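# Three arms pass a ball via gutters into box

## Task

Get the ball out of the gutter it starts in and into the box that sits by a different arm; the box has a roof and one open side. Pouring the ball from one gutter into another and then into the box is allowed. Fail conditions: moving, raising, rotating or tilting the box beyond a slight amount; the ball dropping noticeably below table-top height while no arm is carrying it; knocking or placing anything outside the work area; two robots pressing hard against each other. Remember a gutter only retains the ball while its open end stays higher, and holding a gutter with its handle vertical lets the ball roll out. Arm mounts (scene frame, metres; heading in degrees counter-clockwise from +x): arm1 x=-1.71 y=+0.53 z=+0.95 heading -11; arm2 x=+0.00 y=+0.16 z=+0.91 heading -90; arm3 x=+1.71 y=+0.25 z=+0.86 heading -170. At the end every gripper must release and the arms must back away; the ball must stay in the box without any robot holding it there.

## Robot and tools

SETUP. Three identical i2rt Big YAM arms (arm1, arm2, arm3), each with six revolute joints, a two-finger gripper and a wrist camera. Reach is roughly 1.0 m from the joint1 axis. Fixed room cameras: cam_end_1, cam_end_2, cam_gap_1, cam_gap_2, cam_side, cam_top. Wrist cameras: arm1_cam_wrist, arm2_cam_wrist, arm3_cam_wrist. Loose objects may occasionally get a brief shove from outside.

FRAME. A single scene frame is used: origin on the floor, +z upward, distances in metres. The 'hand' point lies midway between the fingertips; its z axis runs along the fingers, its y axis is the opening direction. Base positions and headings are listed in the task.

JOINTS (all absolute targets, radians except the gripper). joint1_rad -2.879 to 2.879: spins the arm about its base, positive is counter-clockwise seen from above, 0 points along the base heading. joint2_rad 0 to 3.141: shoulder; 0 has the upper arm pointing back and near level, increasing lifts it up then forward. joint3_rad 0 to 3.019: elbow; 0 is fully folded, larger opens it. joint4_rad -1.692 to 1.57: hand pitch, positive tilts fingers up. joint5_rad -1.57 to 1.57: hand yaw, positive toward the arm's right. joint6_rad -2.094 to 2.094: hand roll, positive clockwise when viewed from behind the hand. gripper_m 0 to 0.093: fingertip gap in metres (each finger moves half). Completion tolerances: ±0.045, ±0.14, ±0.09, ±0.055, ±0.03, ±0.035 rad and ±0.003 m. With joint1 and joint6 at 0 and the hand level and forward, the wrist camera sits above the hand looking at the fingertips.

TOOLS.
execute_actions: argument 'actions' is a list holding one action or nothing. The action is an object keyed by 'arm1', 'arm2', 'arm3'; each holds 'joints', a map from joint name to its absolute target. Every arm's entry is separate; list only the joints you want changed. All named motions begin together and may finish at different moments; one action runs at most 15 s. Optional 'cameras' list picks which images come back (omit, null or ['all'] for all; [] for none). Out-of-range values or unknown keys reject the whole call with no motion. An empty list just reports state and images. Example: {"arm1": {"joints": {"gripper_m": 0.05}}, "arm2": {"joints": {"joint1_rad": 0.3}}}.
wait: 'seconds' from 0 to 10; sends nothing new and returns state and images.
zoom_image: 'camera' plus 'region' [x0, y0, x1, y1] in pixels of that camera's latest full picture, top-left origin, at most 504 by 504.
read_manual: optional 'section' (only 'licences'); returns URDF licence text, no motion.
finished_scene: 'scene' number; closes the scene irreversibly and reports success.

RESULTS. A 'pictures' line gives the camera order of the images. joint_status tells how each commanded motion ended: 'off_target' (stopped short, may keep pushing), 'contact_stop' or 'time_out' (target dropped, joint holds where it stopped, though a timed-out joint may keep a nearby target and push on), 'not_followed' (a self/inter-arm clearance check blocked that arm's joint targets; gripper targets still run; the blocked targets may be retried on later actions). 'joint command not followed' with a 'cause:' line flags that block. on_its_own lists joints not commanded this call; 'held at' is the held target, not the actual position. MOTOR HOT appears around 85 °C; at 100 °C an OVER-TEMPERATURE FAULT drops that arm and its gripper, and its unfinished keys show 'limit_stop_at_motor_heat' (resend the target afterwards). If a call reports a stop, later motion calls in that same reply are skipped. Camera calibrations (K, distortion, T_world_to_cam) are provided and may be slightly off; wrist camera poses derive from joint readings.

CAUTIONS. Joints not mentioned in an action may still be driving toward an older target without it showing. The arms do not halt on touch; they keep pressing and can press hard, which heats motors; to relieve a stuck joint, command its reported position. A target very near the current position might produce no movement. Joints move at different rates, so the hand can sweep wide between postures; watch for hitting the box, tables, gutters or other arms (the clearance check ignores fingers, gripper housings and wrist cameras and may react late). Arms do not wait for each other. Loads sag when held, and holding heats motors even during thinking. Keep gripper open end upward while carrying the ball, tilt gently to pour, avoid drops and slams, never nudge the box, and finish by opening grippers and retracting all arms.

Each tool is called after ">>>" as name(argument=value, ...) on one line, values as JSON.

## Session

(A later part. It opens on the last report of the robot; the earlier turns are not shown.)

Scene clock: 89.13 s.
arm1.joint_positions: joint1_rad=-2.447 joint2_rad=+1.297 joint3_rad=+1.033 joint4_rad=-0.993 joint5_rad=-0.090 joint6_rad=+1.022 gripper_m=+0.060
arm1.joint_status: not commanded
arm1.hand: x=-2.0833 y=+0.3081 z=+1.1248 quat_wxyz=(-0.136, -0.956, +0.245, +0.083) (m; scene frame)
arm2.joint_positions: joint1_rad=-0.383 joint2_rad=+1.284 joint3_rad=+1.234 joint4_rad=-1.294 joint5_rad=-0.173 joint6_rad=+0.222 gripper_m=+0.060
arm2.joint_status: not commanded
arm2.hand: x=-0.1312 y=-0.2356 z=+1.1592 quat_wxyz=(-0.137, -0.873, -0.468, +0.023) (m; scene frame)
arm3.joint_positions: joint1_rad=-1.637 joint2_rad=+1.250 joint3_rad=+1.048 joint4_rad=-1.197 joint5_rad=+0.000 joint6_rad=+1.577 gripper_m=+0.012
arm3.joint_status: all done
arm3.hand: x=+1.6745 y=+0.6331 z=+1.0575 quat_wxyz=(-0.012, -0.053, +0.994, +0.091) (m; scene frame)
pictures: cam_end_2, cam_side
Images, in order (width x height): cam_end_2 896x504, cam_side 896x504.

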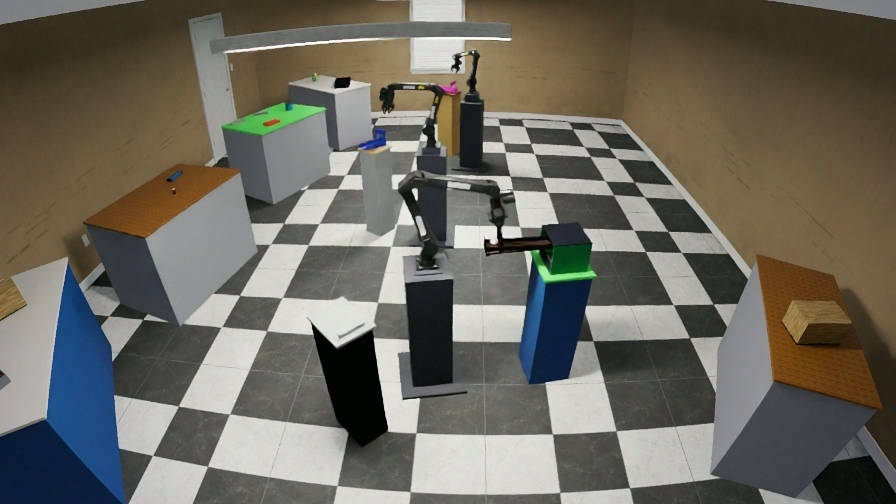

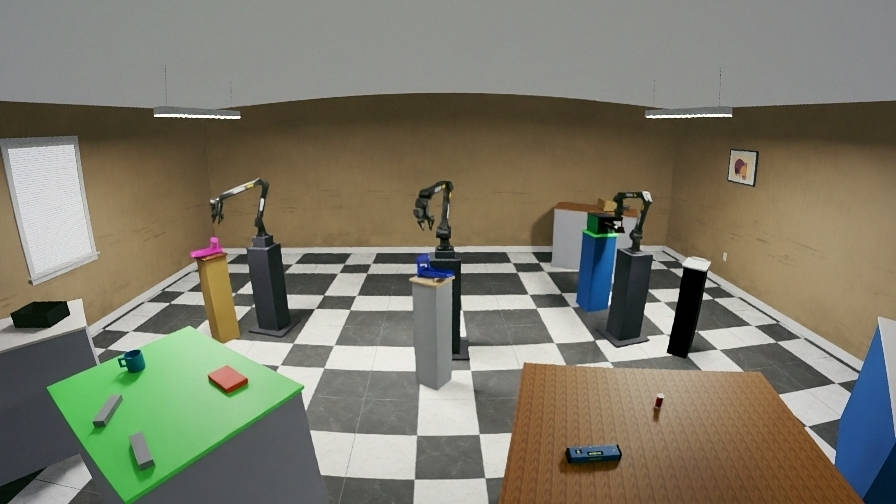

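>>> execute_actions(actions=[{"arm3":{"joints":{"joint2_rad":1.27,"joint3_rad":1.187,"joint4_rad":-1.305}}}], cameras=["arm3_cam_wrist","cam_end_2","cam_side"])

Scene clock: 94.50 s.
arm1.joint_positions: joint1_rad=-2.447 joint2_rad=+1.297 joint3_rad=+1.033 joint4_rad=-0.993 joint5_rad=-0.090 joint6_rad=+1.022 gripper_m=+0.060
arm1.joint_status: not commanded
arm1.hand: x=-2.0833 y=+0.3081 z=+1.1248 quat_wxyz=(-0.136, -0.956, +0.245, +0.083) (m; scene frame)
arm2.joint_positions: joint1_rad=-0.383 joint2_rad=+1.284 joint3_rad=+1.234 joint4_rad=-1.294 joint5_rad=-0.173 joint6_rad=+0.222 gripper_m=+0.060
arm2.joint_status: not commanded
arm2.hand: x=-0.1312 y=-0.2356 z=+1.1592 quat_wxyz=(-0.137, -0.873, -0.468, +0.023) (m; scene frame)
arm3.joint_positions: joint1_rad=-1.637 joint2_rad=+1.276 joint3_rad=+1.118 joint4_rad=-1.302 joint5_rad=+0.000 joint6_rad=+1.577 gripper_m=+0.012
arm3.joint_status: all done
arm3.hand: x=+1.6749 y=+0.6310 z=+1.0737 quat_wxyz=(-0.010, -0.053, +0.997, +0.061) (m; scene frame)
pictures: arm3_cam_wrist, cam_end_2, cam_side
camera_calibration (this result's frames):
arm3_cam_wrist: T_world_to_cam=[[0.10351, -0.988796, -0.107559, 0.561053], [-0.798952, -0.147069, 0.583135, 0.808363], [-0.59242, 0.0255744, -0.805223, 1.96149], [0, 0, 0, 1]] pos_world=[1.74979, 0.623487, 1.1684]
Images, in order (width x height): arm3_cam_wrist 504x504, cam_end_2 896x504, cam_side 896x504.

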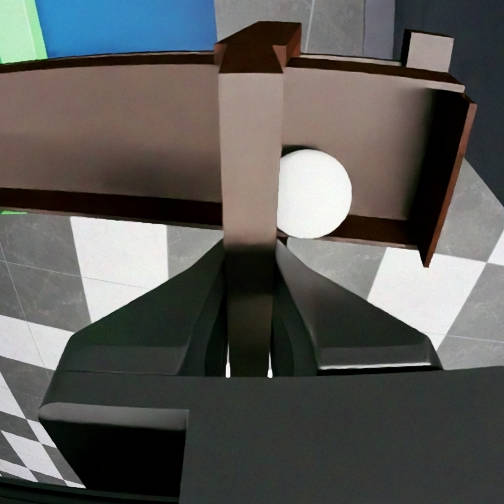

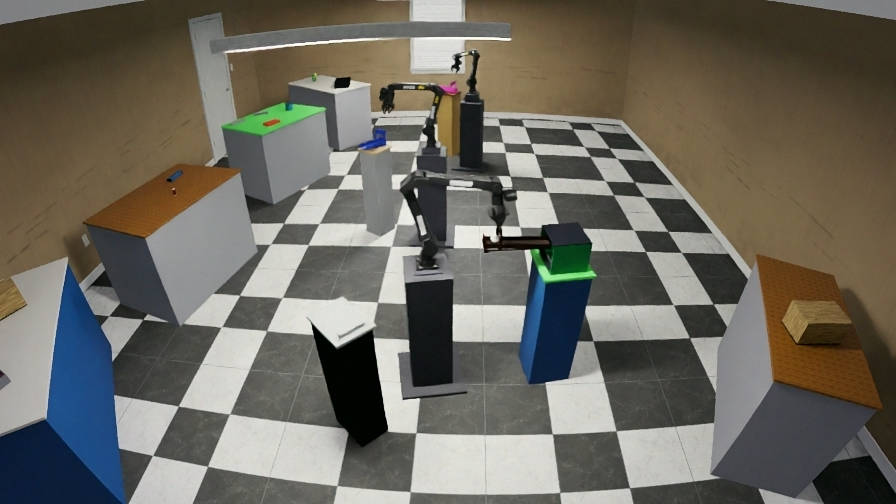

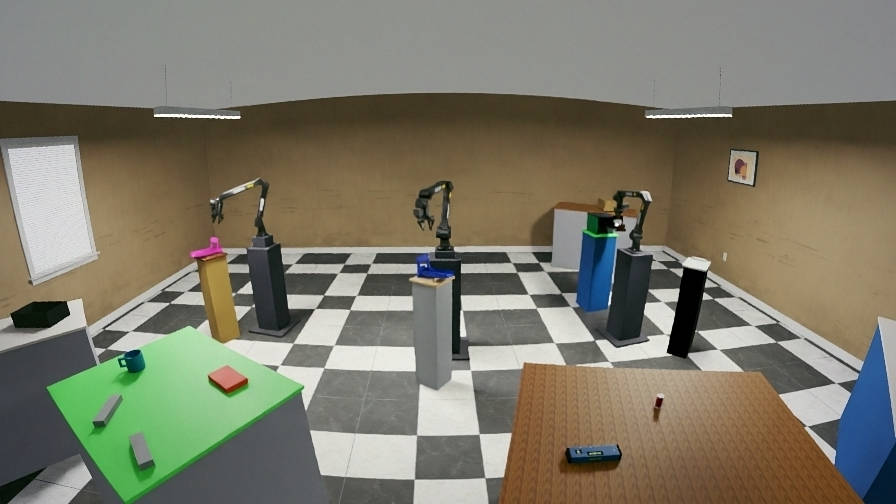

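The ball is rolling toward the box.

>>> execute_actions(actions=[{"arm3":{"joints":{"joint2_rad":1.30,"joint3_rad":1.23,"joint4_rad":-1.36}}}], cameras=["arm3_cam_wrist","cam_end_2","cam_side"])

>>> zoom_image(camera="cam_end_2", region=[460,190,600,290])

>>> zoom_image(camera="cam_side", region=[575,195,645,250])

Scene clock: 95.93 s.
arm1.joint_positions: joint1_rad=-2.447 joint2_rad=+1.297 joint3_rad=+1.033 joint4_rad=-0.993 joint5_rad=-0.090 joint6_rad=+1.022 gripper_m=+0.060
arm1.joint_status: not commanded
arm1.hand: x=-2.0833 y=+0.3081 z=+1.1248 quat_wxyz=(-0.136, -0.956, +0.245, +0.083) (m; scene frame)
arm2.joint_positions: joint1_rad=-0.383 joint2_rad=+1.284 joint3_rad=+1.234 joint4_rad=-1.294 joint5_rad=-0.173 joint6_rad=+0.222 gripper_m=+0.060
arm2.joint_status: not commanded
arm2.hand: x=-0.1312 y=-0.2356 z=+1.1592 quat_wxyz=(-0.137, -0.873, -0.468, +0.023) (m; scene frame)
arm3.joint_positions: joint1_rad=-1.637 joint2_rad=+1.304 joint3_rad=+1.158 joint4_rad=-1.359 joint5_rad=+0.000 joint6_rad=+1.577 gripper_m=+0.012
arm3.joint_status: all done
arm3.hand: x=+1.6750 y=+0.6314 z=+1.0782 quat_wxyz=(-0.009, -0.053, +0.998, +0.038) (m; scene frame)
pictures: arm3_cam_wrist, cam_end_2, cam_side
camera_calibration (this result's frames):
arm3_cam_wrist: T_world_to_cam=[[0.104515, -0.992544, -0.062718, 0.514258], [-0.801861, -0.121404, 0.585047, 0.792428], [-0.588299, -0.0108547, -0.808571, 1.9848], [0, 0, 0, 1]] pos_world=[1.74932, 0.628172, 1.17349]
Images, in order (width x height): arm3_cam_wrist 504x504, cam_end_2 896x504, cam_side 896x504.

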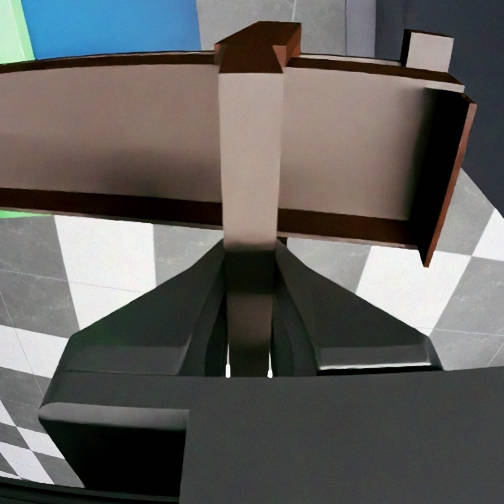

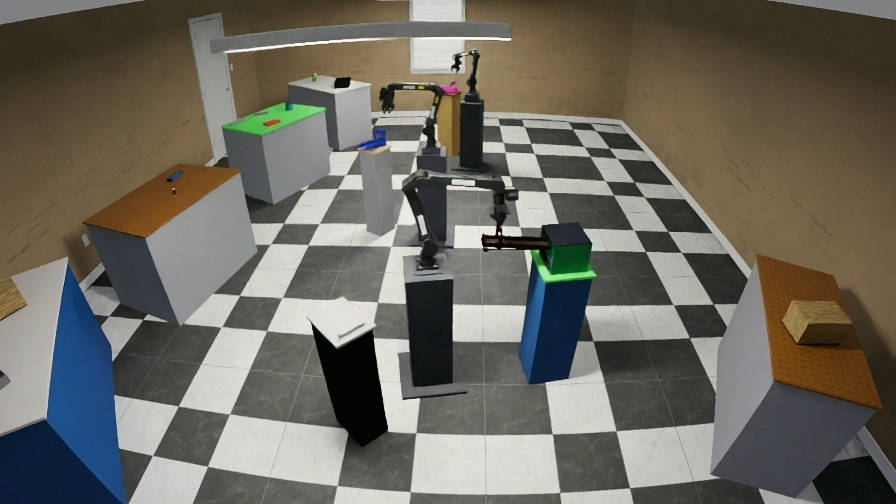

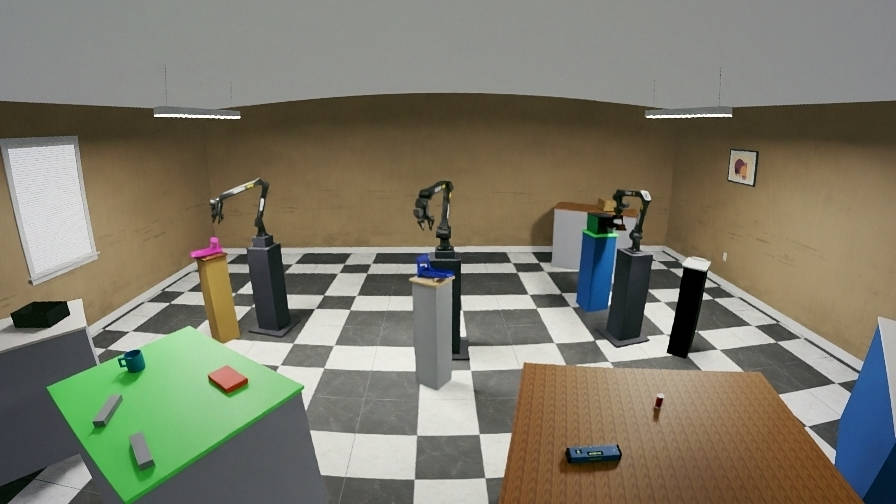

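Region (460, 190, 600, 290) of cam_end_2's 896x504 image, scaled by 3.600, with more detail than that image has; it fills the top 360 rows of this view, and the rest is white.

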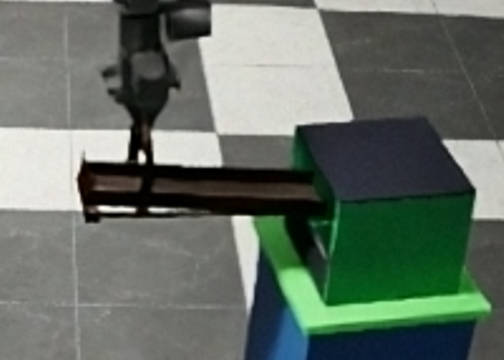

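Region (575, 195, 645, 250) of cam_side's 896x504 image, scaled by 7.200, with more detail than that image has; it fills the top 396 rows of this view, and the rest is white.

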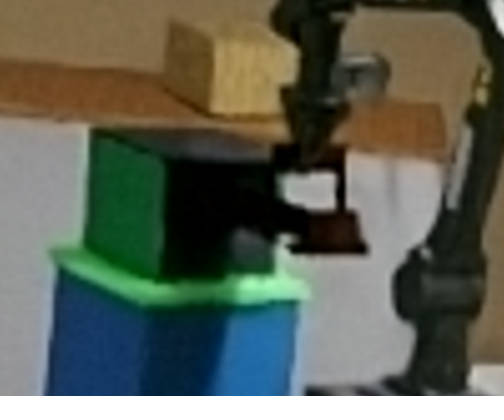

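>>> execute_actions(actions=[{"arm3":{"joints":{"joint2_rad":1.18,"joint3_rad":1.035,"joint4_rad":-1.26}}}], cameras=[])

>>> execute_actions(actions=[{"arm3":{"joints":{"joint2_rad":1.03,"joint3_rad":0.9,"joint4_rad":-1.24}}}], cameras=["cam_end_2","cam_side"])

>>> zoom_image(camera="cam_end_2", region=[460,190,600,290])

Scene clock: 98.03 s.
arm1.joint_positions: joint1_rad=-2.447 joint2_rad=+1.297 joint3_rad=+1.033 joint4_rad=-0.993 joint5_rad=-0.090 joint6_rad=+1.022 gripper_m=+0.060
arm1.joint_status: not commanded
arm1.hand: x=-2.0833 y=+0.3081 z=+1.1248 quat_wxyz=(-0.136, -0.956, +0.245, +0.083) (m; scene frame)
arm2.joint_positions: joint1_rad=-0.383 joint2_rad=+1.284 joint3_rad=+1.234 joint4_rad=-1.294 joint5_rad=-0.173 joint6_rad=+0.222 gripper_m=+0.060
arm2.joint_status: not commanded
arm2.hand: x=-0.1312 y=-0.2356 z=+1.1592 quat_wxyz=(-0.137, -0.873, -0.468, +0.023) (m; scene frame)
arm3.joint_positions: joint1_rad=-1.637 joint2_rad=+1.189 joint3_rad=+1.008 joint4_rad=-1.273 joint5_rad=+0.000 joint6_rad=+1.577 gripper_m=+0.012
arm3.joint_status: all done
arm3.hand: x=+1.6785 y=+0.5981 z=+1.0593 quat_wxyz=(-0.010, -0.053, +0.997, +0.063) (m; scene frame)
pictures: none
No camera images: the call's "cameras" was empty. Leave "cameras" out to get every camera's image.

Scene clock: 99.03 s.
arm1.joint_positions: joint1_rad=-2.447 joint2_rad=+1.297 joint3_rad=+1.033 joint4_rad=-0.993 joint5_rad=-0.090 joint6_rad=+1.022 gripper_m=+0.060
arm1.joint_status: not commanded
arm1.hand: x=-2.0833 y=+0.3081 z=+1.1248 quat_wxyz=(-0.136, -0.956, +0.245, +0.083) (m; scene frame)
arm2.joint_positions: joint1_rad=-0.383 joint2_rad=+1.284 joint3_rad=+1.234 joint4_rad=-1.294 joint5_rad=-0.173 joint6_rad=+0.222 gripper_m=+0.060
arm2.joint_status: not commanded
arm2.hand: x=-0.1312 y=-0.2356 z=+1.1592 quat_wxyz=(-0.137, -0.873, -0.468, +0.023) (m; scene frame)
arm3.joint_positions: joint1_rad=-1.637 joint2_rad=+1.040 joint3_rad=+0.871 joint4_rad=-1.247 joint5_rad=+0.000 joint6_rad=+1.577 gripper_m=+0.012
arm3.joint_status: all done
arm3.hand: x=+1.6834 y=+0.5539 z=+1.0488 quat_wxyz=(-0.011, -0.053, +0.995, +0.082) (m; scene frame)
pictures: cam_end_2, cam_side
Images, in order (width x height): cam_end_2 896x504, cam_side 896x504.

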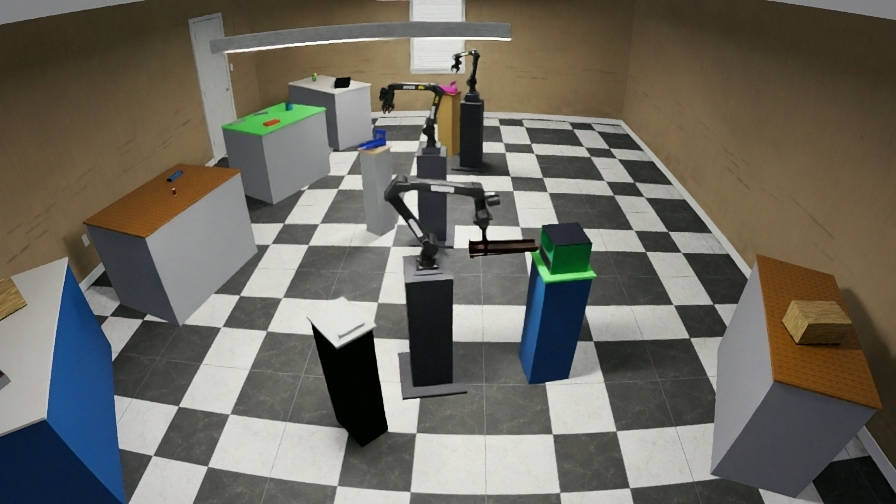

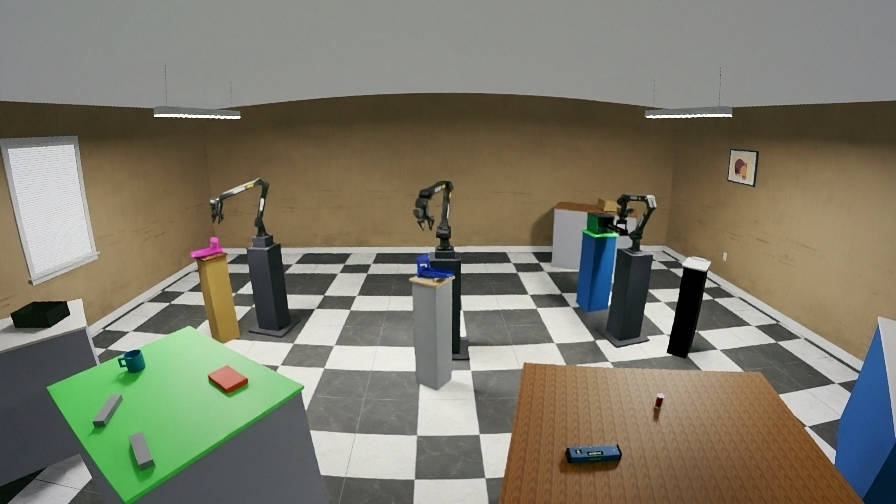

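Region (460, 190, 600, 290) of cam_end_2's 896x504 image, scaled by 3.600, with more detail than that image has; it fills the top 360 rows of this view, and the rest is white.

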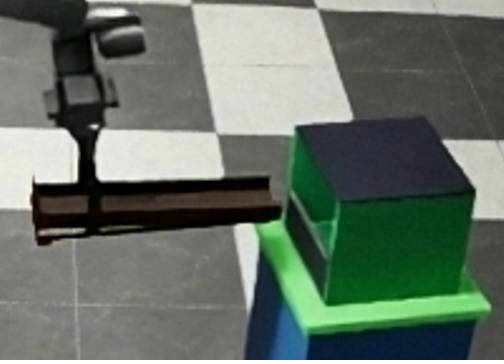

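>>> execute_actions(actions=[{"arm3":{"joints":{"joint1_rad":-0.6,"joint2_rad":0.95,"joint4_rad":-1.33}}}], cameras=[])

>>> execute_actions(actions=[{"arm3":{"joints":{"joint1_rad":2.115,"joint2_rad":1.68,"joint3_rad":1.71,"joint4_rad":-1.50,"joint5_rad":-0.175,"joint6_rad":-0.088}}}], cameras=["cam_end_2","cam_side"])

>>> zoom_image(camera="cam_side", region=[575,195,645,250])

Scene clock: 101.23 s.
arm1.joint_positions: joint1_rad=-2.447 joint2_rad=+1.297 joint3_rad=+1.033 joint4_rad=-0.993 joint5_rad=-0.090 joint6_rad=+1.022 gripper_m=+0.060
arm1.joint_status: not commanded
arm1.hand: x=-2.0833 y=+0.3081 z=+1.1248 quat_wxyz=(-0.136, -0.956, +0.245, +0.083) (m; scene frame)
arm2.joint_positions: joint1_rad=-0.383 joint2_rad=+1.284 joint3_rad=+1.234 joint4_rad=-1.294 joint5_rad=-0.173 joint6_rad=+0.222 gripper_m=+0.060
arm2.joint_status: not commanded
arm2.hand: x=-0.1312 y=-0.2356 z=+1.1592 quat_wxyz=(-0.137, -0.873, -0.468, +0.023) (m; scene frame)
arm3.joint_positions: joint1_rad=-0.602 joint2_rad=+0.959 joint3_rad=+0.871 joint4_rad=-1.328 joint5_rad=-0.001 joint6_rad=+1.577 gripper_m=+0.012
arm3.joint_status: all done
arm3.hand: x=+1.4639 y=+0.3665 z=+1.0691 quat_wxyz=(-0.046, -0.539, +0.838, +0.073) (m; scene frame)
pictures: none
No camera images: the call's "cameras" was empty. Leave "cameras" out to get every camera's image.

Scene clock: 103.80 s.
arm1.joint_positions: joint1_rad=-2.447 joint2_rad=+1.297 joint3_rad=+1.033 joint4_rad=-0.993 joint5_rad=-0.090 joint6_rad=+1.022 gripper_m=+0.060
arm1.joint_status: not commanded
arm1.hand: x=-2.0833 y=+0.3081 z=+1.1248 quat_wxyz=(-0.136, -0.956, +0.245, +0.083) (m; scene frame)
arm2.joint_positions: joint1_rad=-0.383 joint2_rad=+1.284 joint3_rad=+1.234 joint4_rad=-1.294 joint5_rad=-0.173 joint6_rad=+0.222 gripper_m=+0.060
arm2.joint_status: not commanded
arm2.hand: x=-0.1312 y=-0.2356 z=+1.1592 quat_wxyz=(-0.137, -0.873, -0.468, +0.023) (m; scene frame)
arm3.joint_positions: joint1_rad=+2.121 joint2_rad=+1.723 joint3_rad=+1.654 joint4_rad=-1.494 joint5_rad=-0.174 joint6_rad=-0.079 gripper_m=+0.012
arm3.joint_status: all done
arm3.hand: x=+2.0929 y=-0.1226 z=+1.0777 quat_wxyz=(-0.034, -0.370, -0.925, -0.078) (m; scene frame)
pictures: cam_end_2, cam_side
Images, in order (width x height): cam_end_2 896x504, cam_side 896x504.

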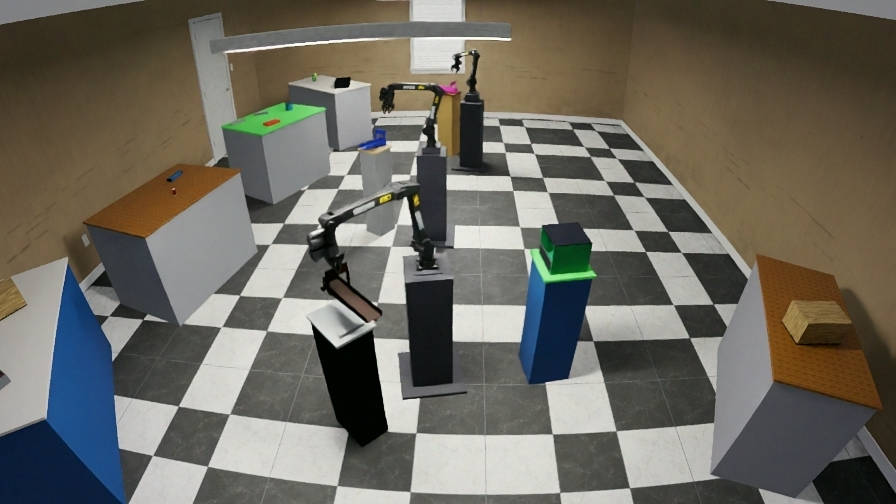

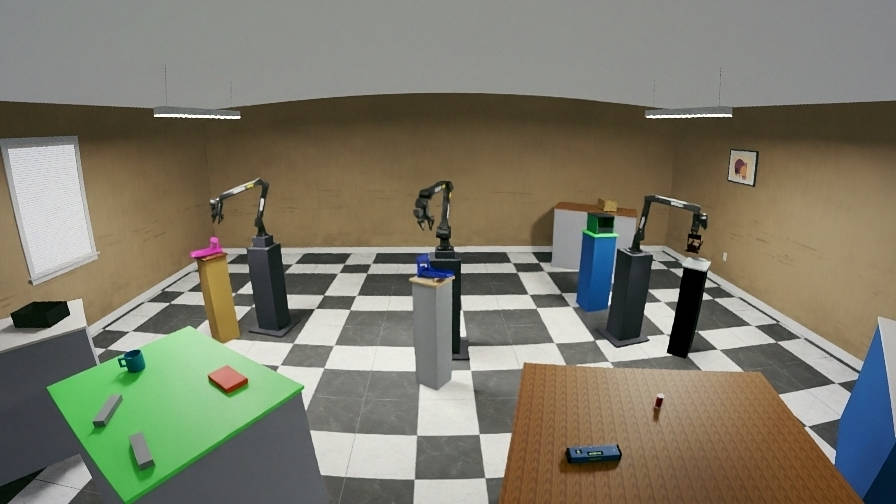

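Region (575, 195, 645, 250) of cam_side's 896x504 image, scaled by 7.200, with more detail than that image has; it fills the top 396 rows of this view, and the rest is white.

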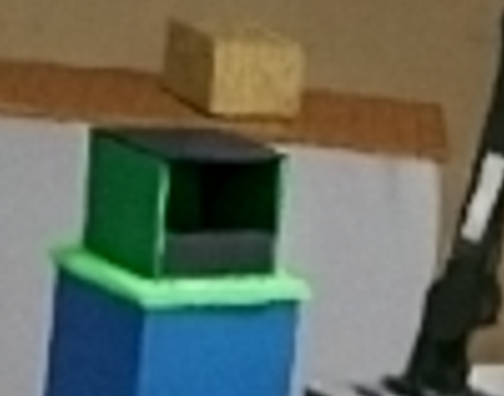

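>>> execute_actions(actions=[{"arm3":{"joints":{"joint1_rad":2.11,"joint2_rad":1.885,"joint4_rad":-1.325}}}], cameras=["cam_end_2"])

>>> zoom_image(camera="cam_end_2", region=[280,240,420,360])

Scene clock: 105.27 s.
arm1.joint_positions: joint1_rad=-2.447 joint2_rad=+1.297 joint3_rad=+1.033 joint4_rad=-0.993 joint5_rad=-0.090 joint6_rad=+1.022 gripper_m=+0.060
arm1.joint_status: not commanded
arm1.hand: x=-2.0833 y=+0.3081 z=+1.1248 quat_wxyz=(-0.136, -0.956, +0.245, +0.083) (m; scene frame)
arm2.joint_positions: joint1_rad=-0.383 joint2_rad=+1.284 joint3_rad=+1.234 joint4_rad=-1.294 joint5_rad=-0.173 joint6_rad=+0.222 gripper_m=+0.060
arm2.joint_status: not commanded
arm2.hand: x=-0.1312 y=-0.2356 z=+1.1592 quat_wxyz=(-0.137, -0.873, -0.468, +0.023) (m; scene frame)
arm3.joint_positions: joint1_rad=+2.115 joint2_rad=+1.920 joint3_rad=+1.667 joint4_rad=-1.331 joint5_rad=-0.175 joint6_rad=-0.082 gripper_m=+0.012
arm3.joint_status: all done
arm3.hand: x=+2.1242 y=-0.1632 z=+0.9759 quat_wxyz=(-0.025, -0.373, -0.924, -0.083) (m; scene frame)
pictures: cam_end_2
Images, in order (width x height): cam_end_2 896x504.

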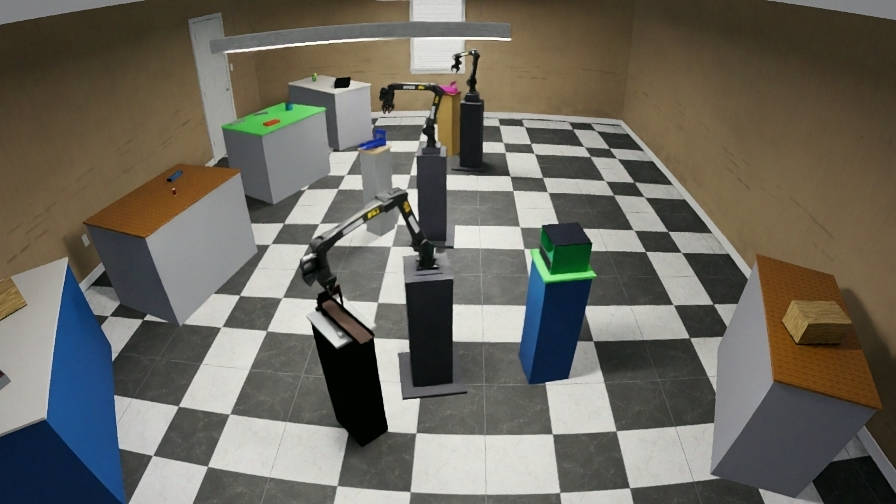

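Region (280, 240, 420, 360) of cam_end_2's 896x504 image, scaled by 3.600, with more detail than that image has; it fills the top 432 rows of this view, and the rest is white.

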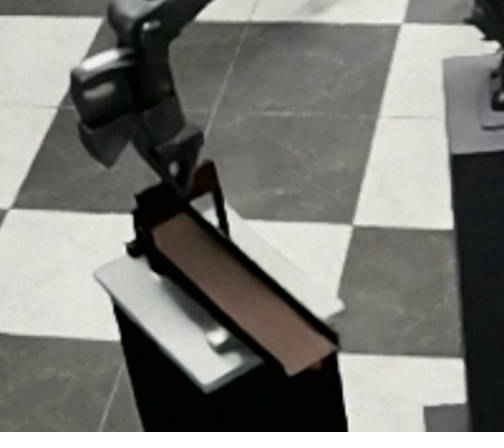

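>>> execute_actions(actions=[{"arm3":{"joints":{"gripper_m":0.06}}}], cameras=[])

>>> execute_actions(actions=[{"arm3":{"joints":{"joint2_rad":1.55,"joint4_rad":-1.6}}}], cameras=["cam_end_2","cam_top"])

Scene clock: 106.33 s.
arm1.joint_positions: joint1_rad=-2.447 joint2_rad=+1.297 joint3_rad=+1.033 joint4_rad=-0.993 joint5_rad=-0.090 joint6_rad=+1.022 gripper_m=+0.060
arm1.joint_status: not commanded
arm1.hand: x=-2.0833 y=+0.3081 z=+1.1248 quat_wxyz=(-0.136, -0.956, +0.245, +0.083) (m; scene frame)
arm2.joint_positions: joint1_rad=-0.383 joint2_rad=+1.284 joint3_rad=+1.234 joint4_rad=-1.294 joint5_rad=-0.173 joint6_rad=+0.222 gripper_m=+0.060
arm2.joint_status: not commanded
arm2.hand: x=-0.1312 y=-0.2356 z=+1.1592 quat_wxyz=(-0.137, -0.873, -0.468, +0.023) (m; scene frame)
arm3.joint_positions: joint1_rad=+2.115 joint2_rad=+1.918 joint3_rad=+1.667 joint4_rad=-1.331 joint5_rad=-0.174 joint6_rad=-0.082 gripper_m=+0.060
arm3.joint_status: all done
arm3.hand: x=+2.1241 y=-0.1633 z=+0.9770 quat_wxyz=(-0.026, -0.373, -0.924, -0.082) (m; scene frame)
pictures: none
No camera images: the call's "cameras" was empty. Leave "cameras" out to get every camera's image.

Scene clock: 107.70 s.
arm1.joint_positions: joint1_rad=-2.447 joint2_rad=+1.297 joint3_rad=+1.033 joint4_rad=-0.993 joint5_rad=-0.090 joint6_rad=+1.022 gripper_m=+0.060
arm1.joint_status: not commanded
arm1.hand: x=-2.0833 y=+0.3081 z=+1.1248 quat_wxyz=(-0.136, -0.956, +0.245, +0.083) (m; scene frame)
arm2.joint_positions: joint1_rad=-0.383 joint2_rad=+1.284 joint3_rad=+1.234 joint4_rad=-1.294 joint5_rad=-0.173 joint6_rad=+0.222 gripper_m=+0.060
arm2.joint_status: not commanded
arm2.hand: x=-0.1312 y=-0.2356 z=+1.1592 quat_wxyz=(-0.137, -0.873, -0.468, +0.023) (m; scene frame)
arm3.joint_positions: joint1_rad=+2.115 joint2_rad=+1.549 joint3_rad=+1.690 joint4_rad=-1.596 joint5_rad=-0.174 joint6_rad=-0.082 gripper_m=+0.060
arm3.joint_status: all done
arm3.hand: x=+2.0645 y=-0.0947 z=+1.1758 quat_wxyz=(-0.082, -0.367, -0.925, -0.053) (m; scene frame)
pictures: cam_end_2, cam_top
Images, in order (width x height): cam_end_2 896x504, cam_top 896x504.

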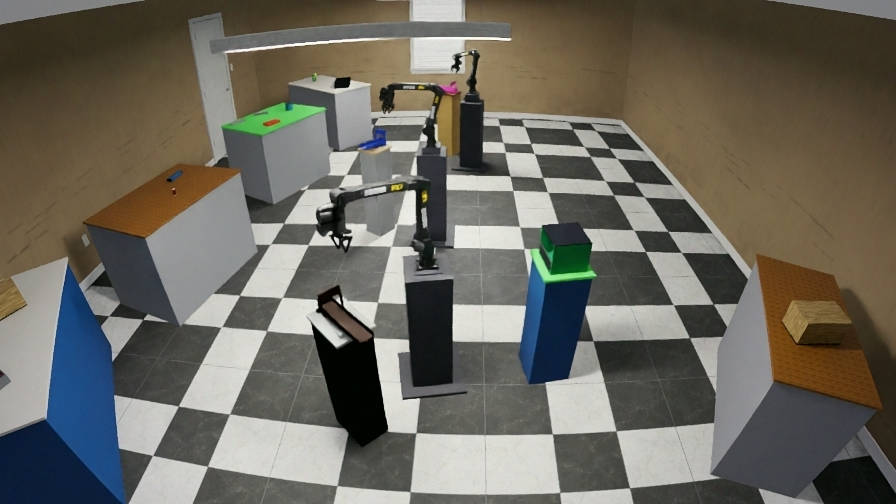

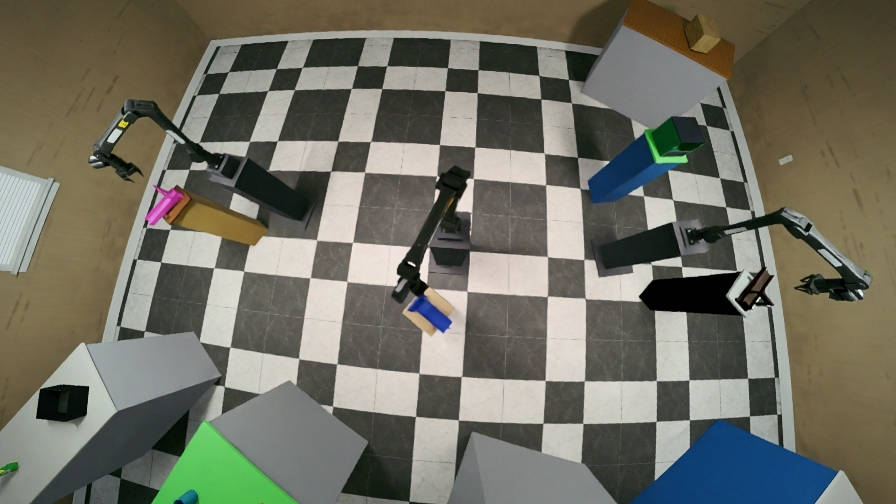

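>>> finished_scene(scene=1)

The scene is finished: the task was done.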